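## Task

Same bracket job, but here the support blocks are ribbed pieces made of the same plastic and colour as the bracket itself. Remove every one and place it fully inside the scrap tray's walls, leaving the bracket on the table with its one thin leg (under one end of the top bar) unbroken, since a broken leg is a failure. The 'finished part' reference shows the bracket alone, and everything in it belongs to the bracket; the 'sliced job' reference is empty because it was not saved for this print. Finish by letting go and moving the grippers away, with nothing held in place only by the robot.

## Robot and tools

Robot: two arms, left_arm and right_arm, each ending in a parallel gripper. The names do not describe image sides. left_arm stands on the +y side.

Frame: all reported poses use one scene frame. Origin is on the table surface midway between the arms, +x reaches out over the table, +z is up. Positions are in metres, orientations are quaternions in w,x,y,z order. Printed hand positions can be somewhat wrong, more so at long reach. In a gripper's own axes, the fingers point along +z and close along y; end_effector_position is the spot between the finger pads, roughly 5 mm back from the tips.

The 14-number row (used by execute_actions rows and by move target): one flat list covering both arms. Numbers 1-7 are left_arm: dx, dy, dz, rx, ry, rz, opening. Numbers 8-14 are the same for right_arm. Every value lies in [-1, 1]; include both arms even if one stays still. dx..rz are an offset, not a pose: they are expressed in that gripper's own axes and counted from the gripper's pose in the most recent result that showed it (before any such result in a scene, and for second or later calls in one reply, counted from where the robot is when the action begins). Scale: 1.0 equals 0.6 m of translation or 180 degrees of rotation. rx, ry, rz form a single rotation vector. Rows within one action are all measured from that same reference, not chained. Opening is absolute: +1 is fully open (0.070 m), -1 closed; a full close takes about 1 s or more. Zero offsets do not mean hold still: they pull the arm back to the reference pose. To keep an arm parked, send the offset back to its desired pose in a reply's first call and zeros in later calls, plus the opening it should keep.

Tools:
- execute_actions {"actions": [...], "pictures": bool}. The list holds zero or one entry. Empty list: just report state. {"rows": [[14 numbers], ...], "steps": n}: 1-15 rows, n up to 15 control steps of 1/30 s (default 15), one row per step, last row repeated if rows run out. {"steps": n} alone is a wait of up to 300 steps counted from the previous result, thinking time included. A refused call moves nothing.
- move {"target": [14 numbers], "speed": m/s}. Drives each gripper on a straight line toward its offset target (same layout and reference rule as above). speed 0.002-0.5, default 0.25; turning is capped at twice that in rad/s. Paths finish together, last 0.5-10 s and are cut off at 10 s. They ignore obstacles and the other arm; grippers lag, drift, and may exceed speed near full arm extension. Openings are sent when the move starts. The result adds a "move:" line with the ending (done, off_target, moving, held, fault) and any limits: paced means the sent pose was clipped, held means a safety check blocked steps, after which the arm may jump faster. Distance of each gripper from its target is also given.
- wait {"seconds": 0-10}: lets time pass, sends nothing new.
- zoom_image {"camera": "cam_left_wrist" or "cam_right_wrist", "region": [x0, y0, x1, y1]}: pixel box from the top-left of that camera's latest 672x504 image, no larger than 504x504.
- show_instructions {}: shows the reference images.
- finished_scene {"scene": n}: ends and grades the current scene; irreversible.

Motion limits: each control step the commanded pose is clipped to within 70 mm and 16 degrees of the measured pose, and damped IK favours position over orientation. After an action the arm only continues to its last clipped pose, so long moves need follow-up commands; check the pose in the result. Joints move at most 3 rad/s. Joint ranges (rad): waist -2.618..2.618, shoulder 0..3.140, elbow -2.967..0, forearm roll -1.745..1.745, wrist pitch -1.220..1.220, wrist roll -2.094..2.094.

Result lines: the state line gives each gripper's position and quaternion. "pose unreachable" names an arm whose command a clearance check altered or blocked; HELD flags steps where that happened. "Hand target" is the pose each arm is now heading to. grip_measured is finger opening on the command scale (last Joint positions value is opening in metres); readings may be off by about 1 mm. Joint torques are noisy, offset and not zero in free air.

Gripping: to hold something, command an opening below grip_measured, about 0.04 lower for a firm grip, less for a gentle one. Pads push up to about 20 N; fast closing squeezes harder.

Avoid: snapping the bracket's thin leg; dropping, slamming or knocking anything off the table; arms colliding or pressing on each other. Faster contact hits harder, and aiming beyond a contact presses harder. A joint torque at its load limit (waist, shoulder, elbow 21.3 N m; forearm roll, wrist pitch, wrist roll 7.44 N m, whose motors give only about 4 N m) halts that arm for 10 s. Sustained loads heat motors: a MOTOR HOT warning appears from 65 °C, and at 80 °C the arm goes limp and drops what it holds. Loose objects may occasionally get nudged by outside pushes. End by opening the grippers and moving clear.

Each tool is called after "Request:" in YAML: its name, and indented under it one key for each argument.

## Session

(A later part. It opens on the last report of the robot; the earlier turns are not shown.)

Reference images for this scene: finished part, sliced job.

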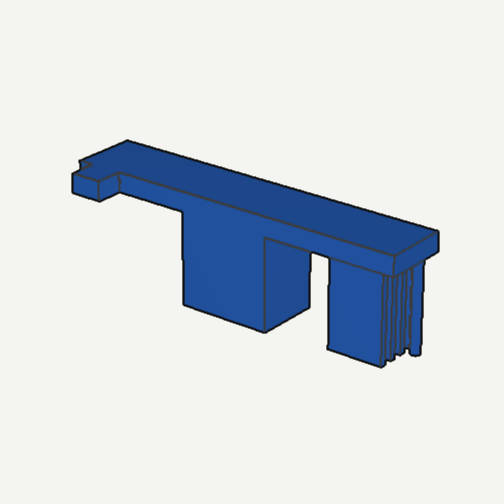

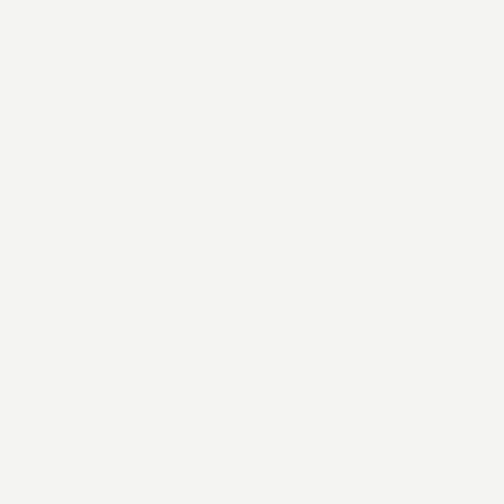

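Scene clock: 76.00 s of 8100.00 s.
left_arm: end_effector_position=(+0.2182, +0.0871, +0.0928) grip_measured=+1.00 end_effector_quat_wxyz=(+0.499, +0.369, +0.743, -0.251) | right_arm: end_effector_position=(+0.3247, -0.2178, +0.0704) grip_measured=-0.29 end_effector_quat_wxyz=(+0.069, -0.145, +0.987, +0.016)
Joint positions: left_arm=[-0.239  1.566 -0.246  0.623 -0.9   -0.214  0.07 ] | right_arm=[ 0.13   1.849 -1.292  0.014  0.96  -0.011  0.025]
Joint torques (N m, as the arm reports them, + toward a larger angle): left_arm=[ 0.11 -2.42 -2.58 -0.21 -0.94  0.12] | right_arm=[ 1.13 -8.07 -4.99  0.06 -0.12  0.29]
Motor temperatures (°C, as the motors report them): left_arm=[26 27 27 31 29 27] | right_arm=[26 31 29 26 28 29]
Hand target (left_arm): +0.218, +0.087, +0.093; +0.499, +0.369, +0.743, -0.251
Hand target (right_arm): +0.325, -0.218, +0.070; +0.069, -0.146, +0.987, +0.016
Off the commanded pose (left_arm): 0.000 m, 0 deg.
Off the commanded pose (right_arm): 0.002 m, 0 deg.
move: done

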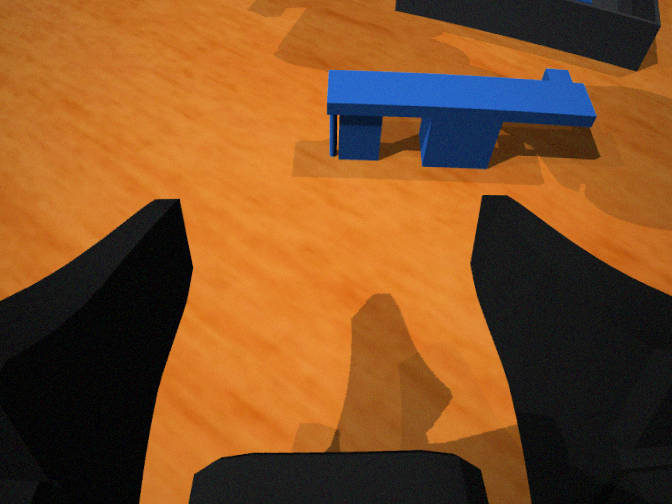

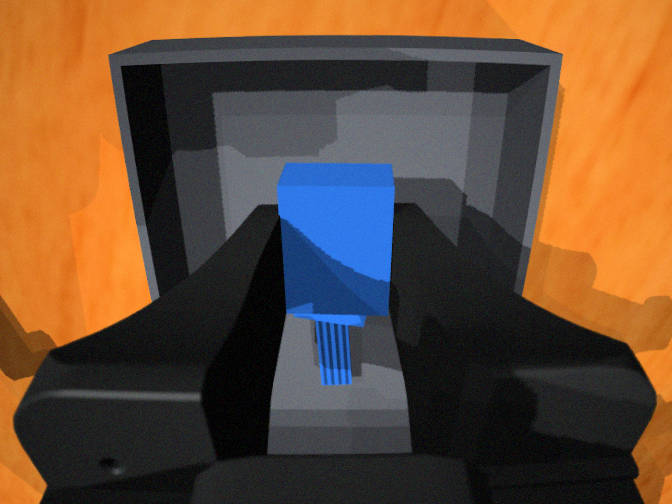

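Request:
move:
  target: [0,0,0,0,0,0,1,-0.007,0,0.085,0,0,0,-0.45]
  speed: 0.08

Request:
move:
  target: [0,0,0,0,0,0,1,0,0,0,0,0,0,-0.05]

Request:
move:
  target: [0,0,0,0,0,0,1,0,0,-0.2,0,-0.04,0,-0.05]

Scene clock: 77.63 s of 8100.00 s.
left_arm: end_effector_position=(+0.2182, +0.0871, +0.0928) grip_measured=+1.00 end_effector_quat_wxyz=(+0.499, +0.369, +0.743, -0.251) | right_arm: end_effector_position=(+0.3349, -0.2143, +0.0193) grip_measured=-0.29 end_effector_quat_wxyz=(+0.068, -0.145, +0.987, +0.016)
Joint positions: left_arm=[-0.239  1.566 -0.246  0.623 -0.9   -0.214  0.07 ] | right_arm=[ 0.132  1.964 -1.246  0.016  0.801 -0.012  0.025]
Joint torques (N m, as the arm reports them, + toward a larger angle): left_arm=[ 0.23 -2.53 -2.52 -0.22 -0.96  0.13] | right_arm=[ 1.83 -9.3  -4.6   0.22  0.1  -0.14]
Motor temperatures (°C, as the motors report them): left_arm=[26 27 27 31 29 27] | right_arm=[26 31 29 26 28 29]
Hand target (left_arm): +0.218, +0.087, +0.093; +0.499, +0.369, +0.743, -0.251
Hand target (right_arm): +0.335, -0.214, +0.020; +0.069, -0.145, +0.987, +0.016
Off the commanded pose (left_arm): 0.000 m, 0 deg.
Off the commanded pose (right_arm): 0.001 m, 0 deg.
move: done

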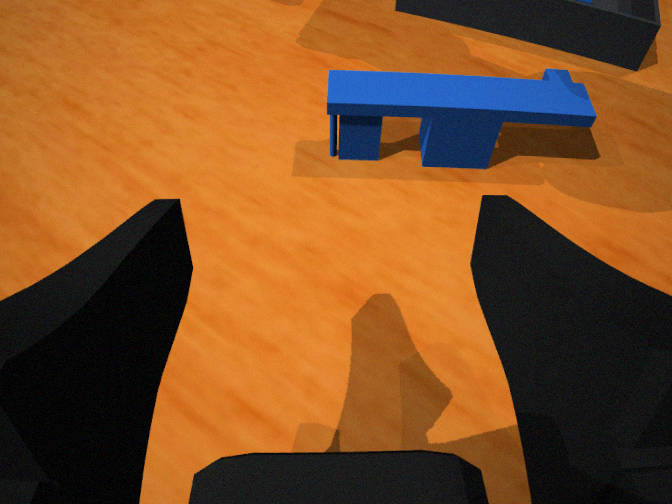

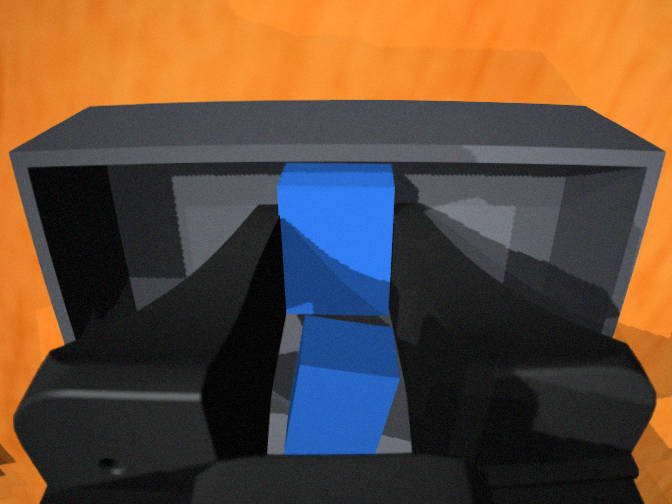

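Scene clock: 78.13 s of 8100.00 s.
left_arm: end_effector_position=(+0.2182, +0.0871, +0.0928) grip_measured=+1.00 end_effector_quat_wxyz=(+0.499, +0.369, +0.743, -0.251) | right_arm: end_effector_position=(+0.3349, -0.2143, +0.0192) grip_measured=-0.05 end_effector_quat_wxyz=(+0.068, -0.145, +0.987, +0.016)
Joint positions: left_arm=[-0.239  1.566 -0.246  0.623 -0.9   -0.214  0.07 ] | right_arm=[ 0.132  1.964 -1.246  0.016  0.801 -0.012  0.033]
Joint torques (N m, as the arm reports them, + toward a larger angle): left_arm=[ 0.15 -2.46 -2.49 -0.19 -0.97  0.12] | right_arm=[ 1.85 -8.73 -4.24  0.22 -0.02 -0.13]
Motor temperatures (°C, as the motors report them): left_arm=[26 27 27 31 29 27] | right_arm=[26 31 29 26 28 29]
Hand target (left_arm): +0.218, +0.087, +0.093; +0.499, +0.369, +0.743, -0.251
Hand target (right_arm): +0.335, -0.214, +0.019; +0.068, -0.145, +0.987, +0.016
Off the commanded pose (left_arm): 0.000 m, 0 deg.
Off the commanded pose (right_arm): 0.000 m, 0 deg.
move: done

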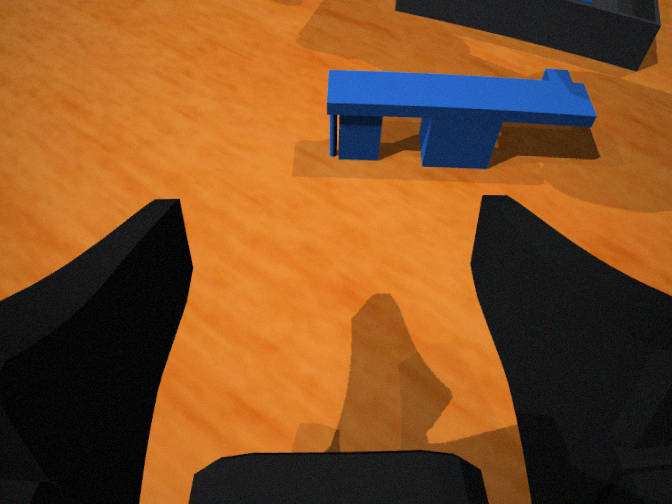

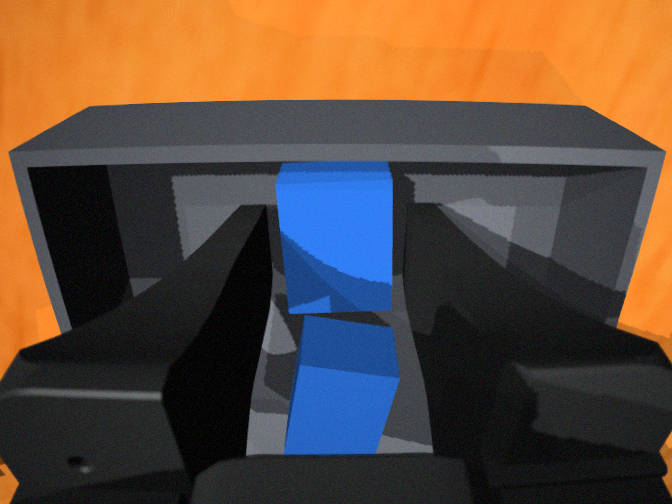

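Scene clock: 78.97 s of 8100.00 s.
left_arm: end_effector_position=(+0.2182, +0.0871, +0.0928) grip_measured=+1.00 end_effector_quat_wxyz=(+0.499, +0.369, +0.743, -0.251) | right_arm: end_effector_position=(+0.3201, -0.2197, +0.1399) grip_measured=-0.05 end_effector_quat_wxyz=(+0.131, -0.145, +0.980, +0.025)
Joint positions: left_arm=[-0.239  1.566 -0.246  0.623 -0.9   -0.214  0.07 ] | right_arm=[ 0.128  1.677 -1.319  0.015  1.033 -0.012  0.033]
Joint torques (N m, as the arm reports them, + toward a larger angle): left_arm=[ 0.3  -2.54 -2.46 -0.2  -0.95  0.12] | right_arm=[ 0.19 -5.46 -4.41  0.03 -0.28  0.28]
Motor temperatures (°C, as the motors report them): left_arm=[26 27 27 31 29 27] | right_arm=[26 31 29 26 28 29]
Hand target (left_arm): +0.218, +0.087, +0.093; +0.499, +0.369, +0.743, -0.251
Hand target (right_arm): +0.320, -0.220, +0.139; +0.130, -0.144, +0.981, +0.025
Off the commanded pose (left_arm): 0.000 m, 0 deg.
Off the commanded pose (right_arm): 0.002 m, 0 deg.
move: done

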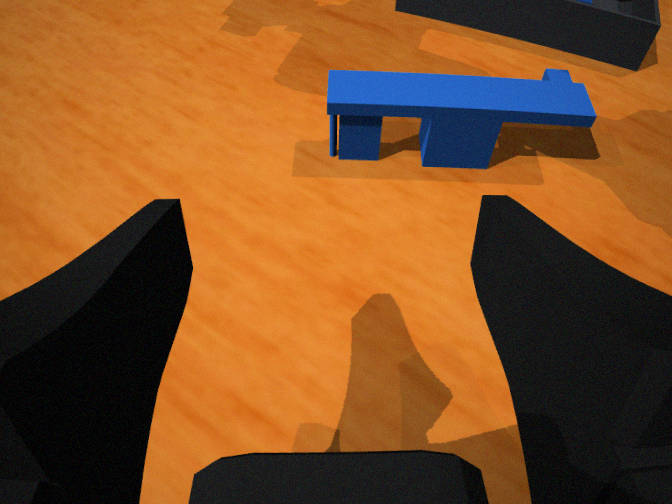

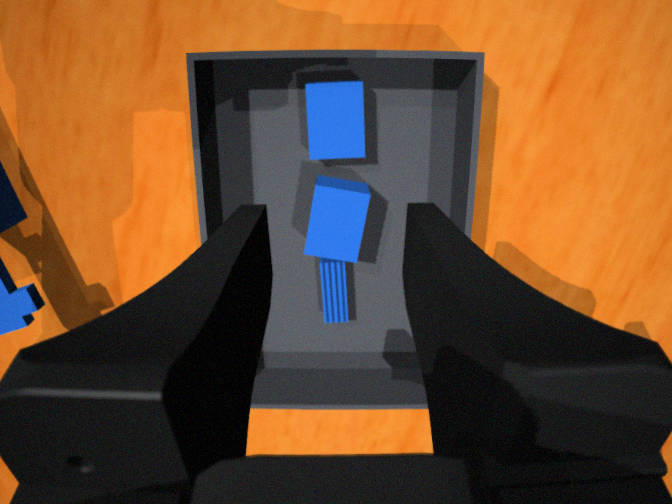

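Request:
finished_scene:
  scene: 2

The scene is finished: the task was done.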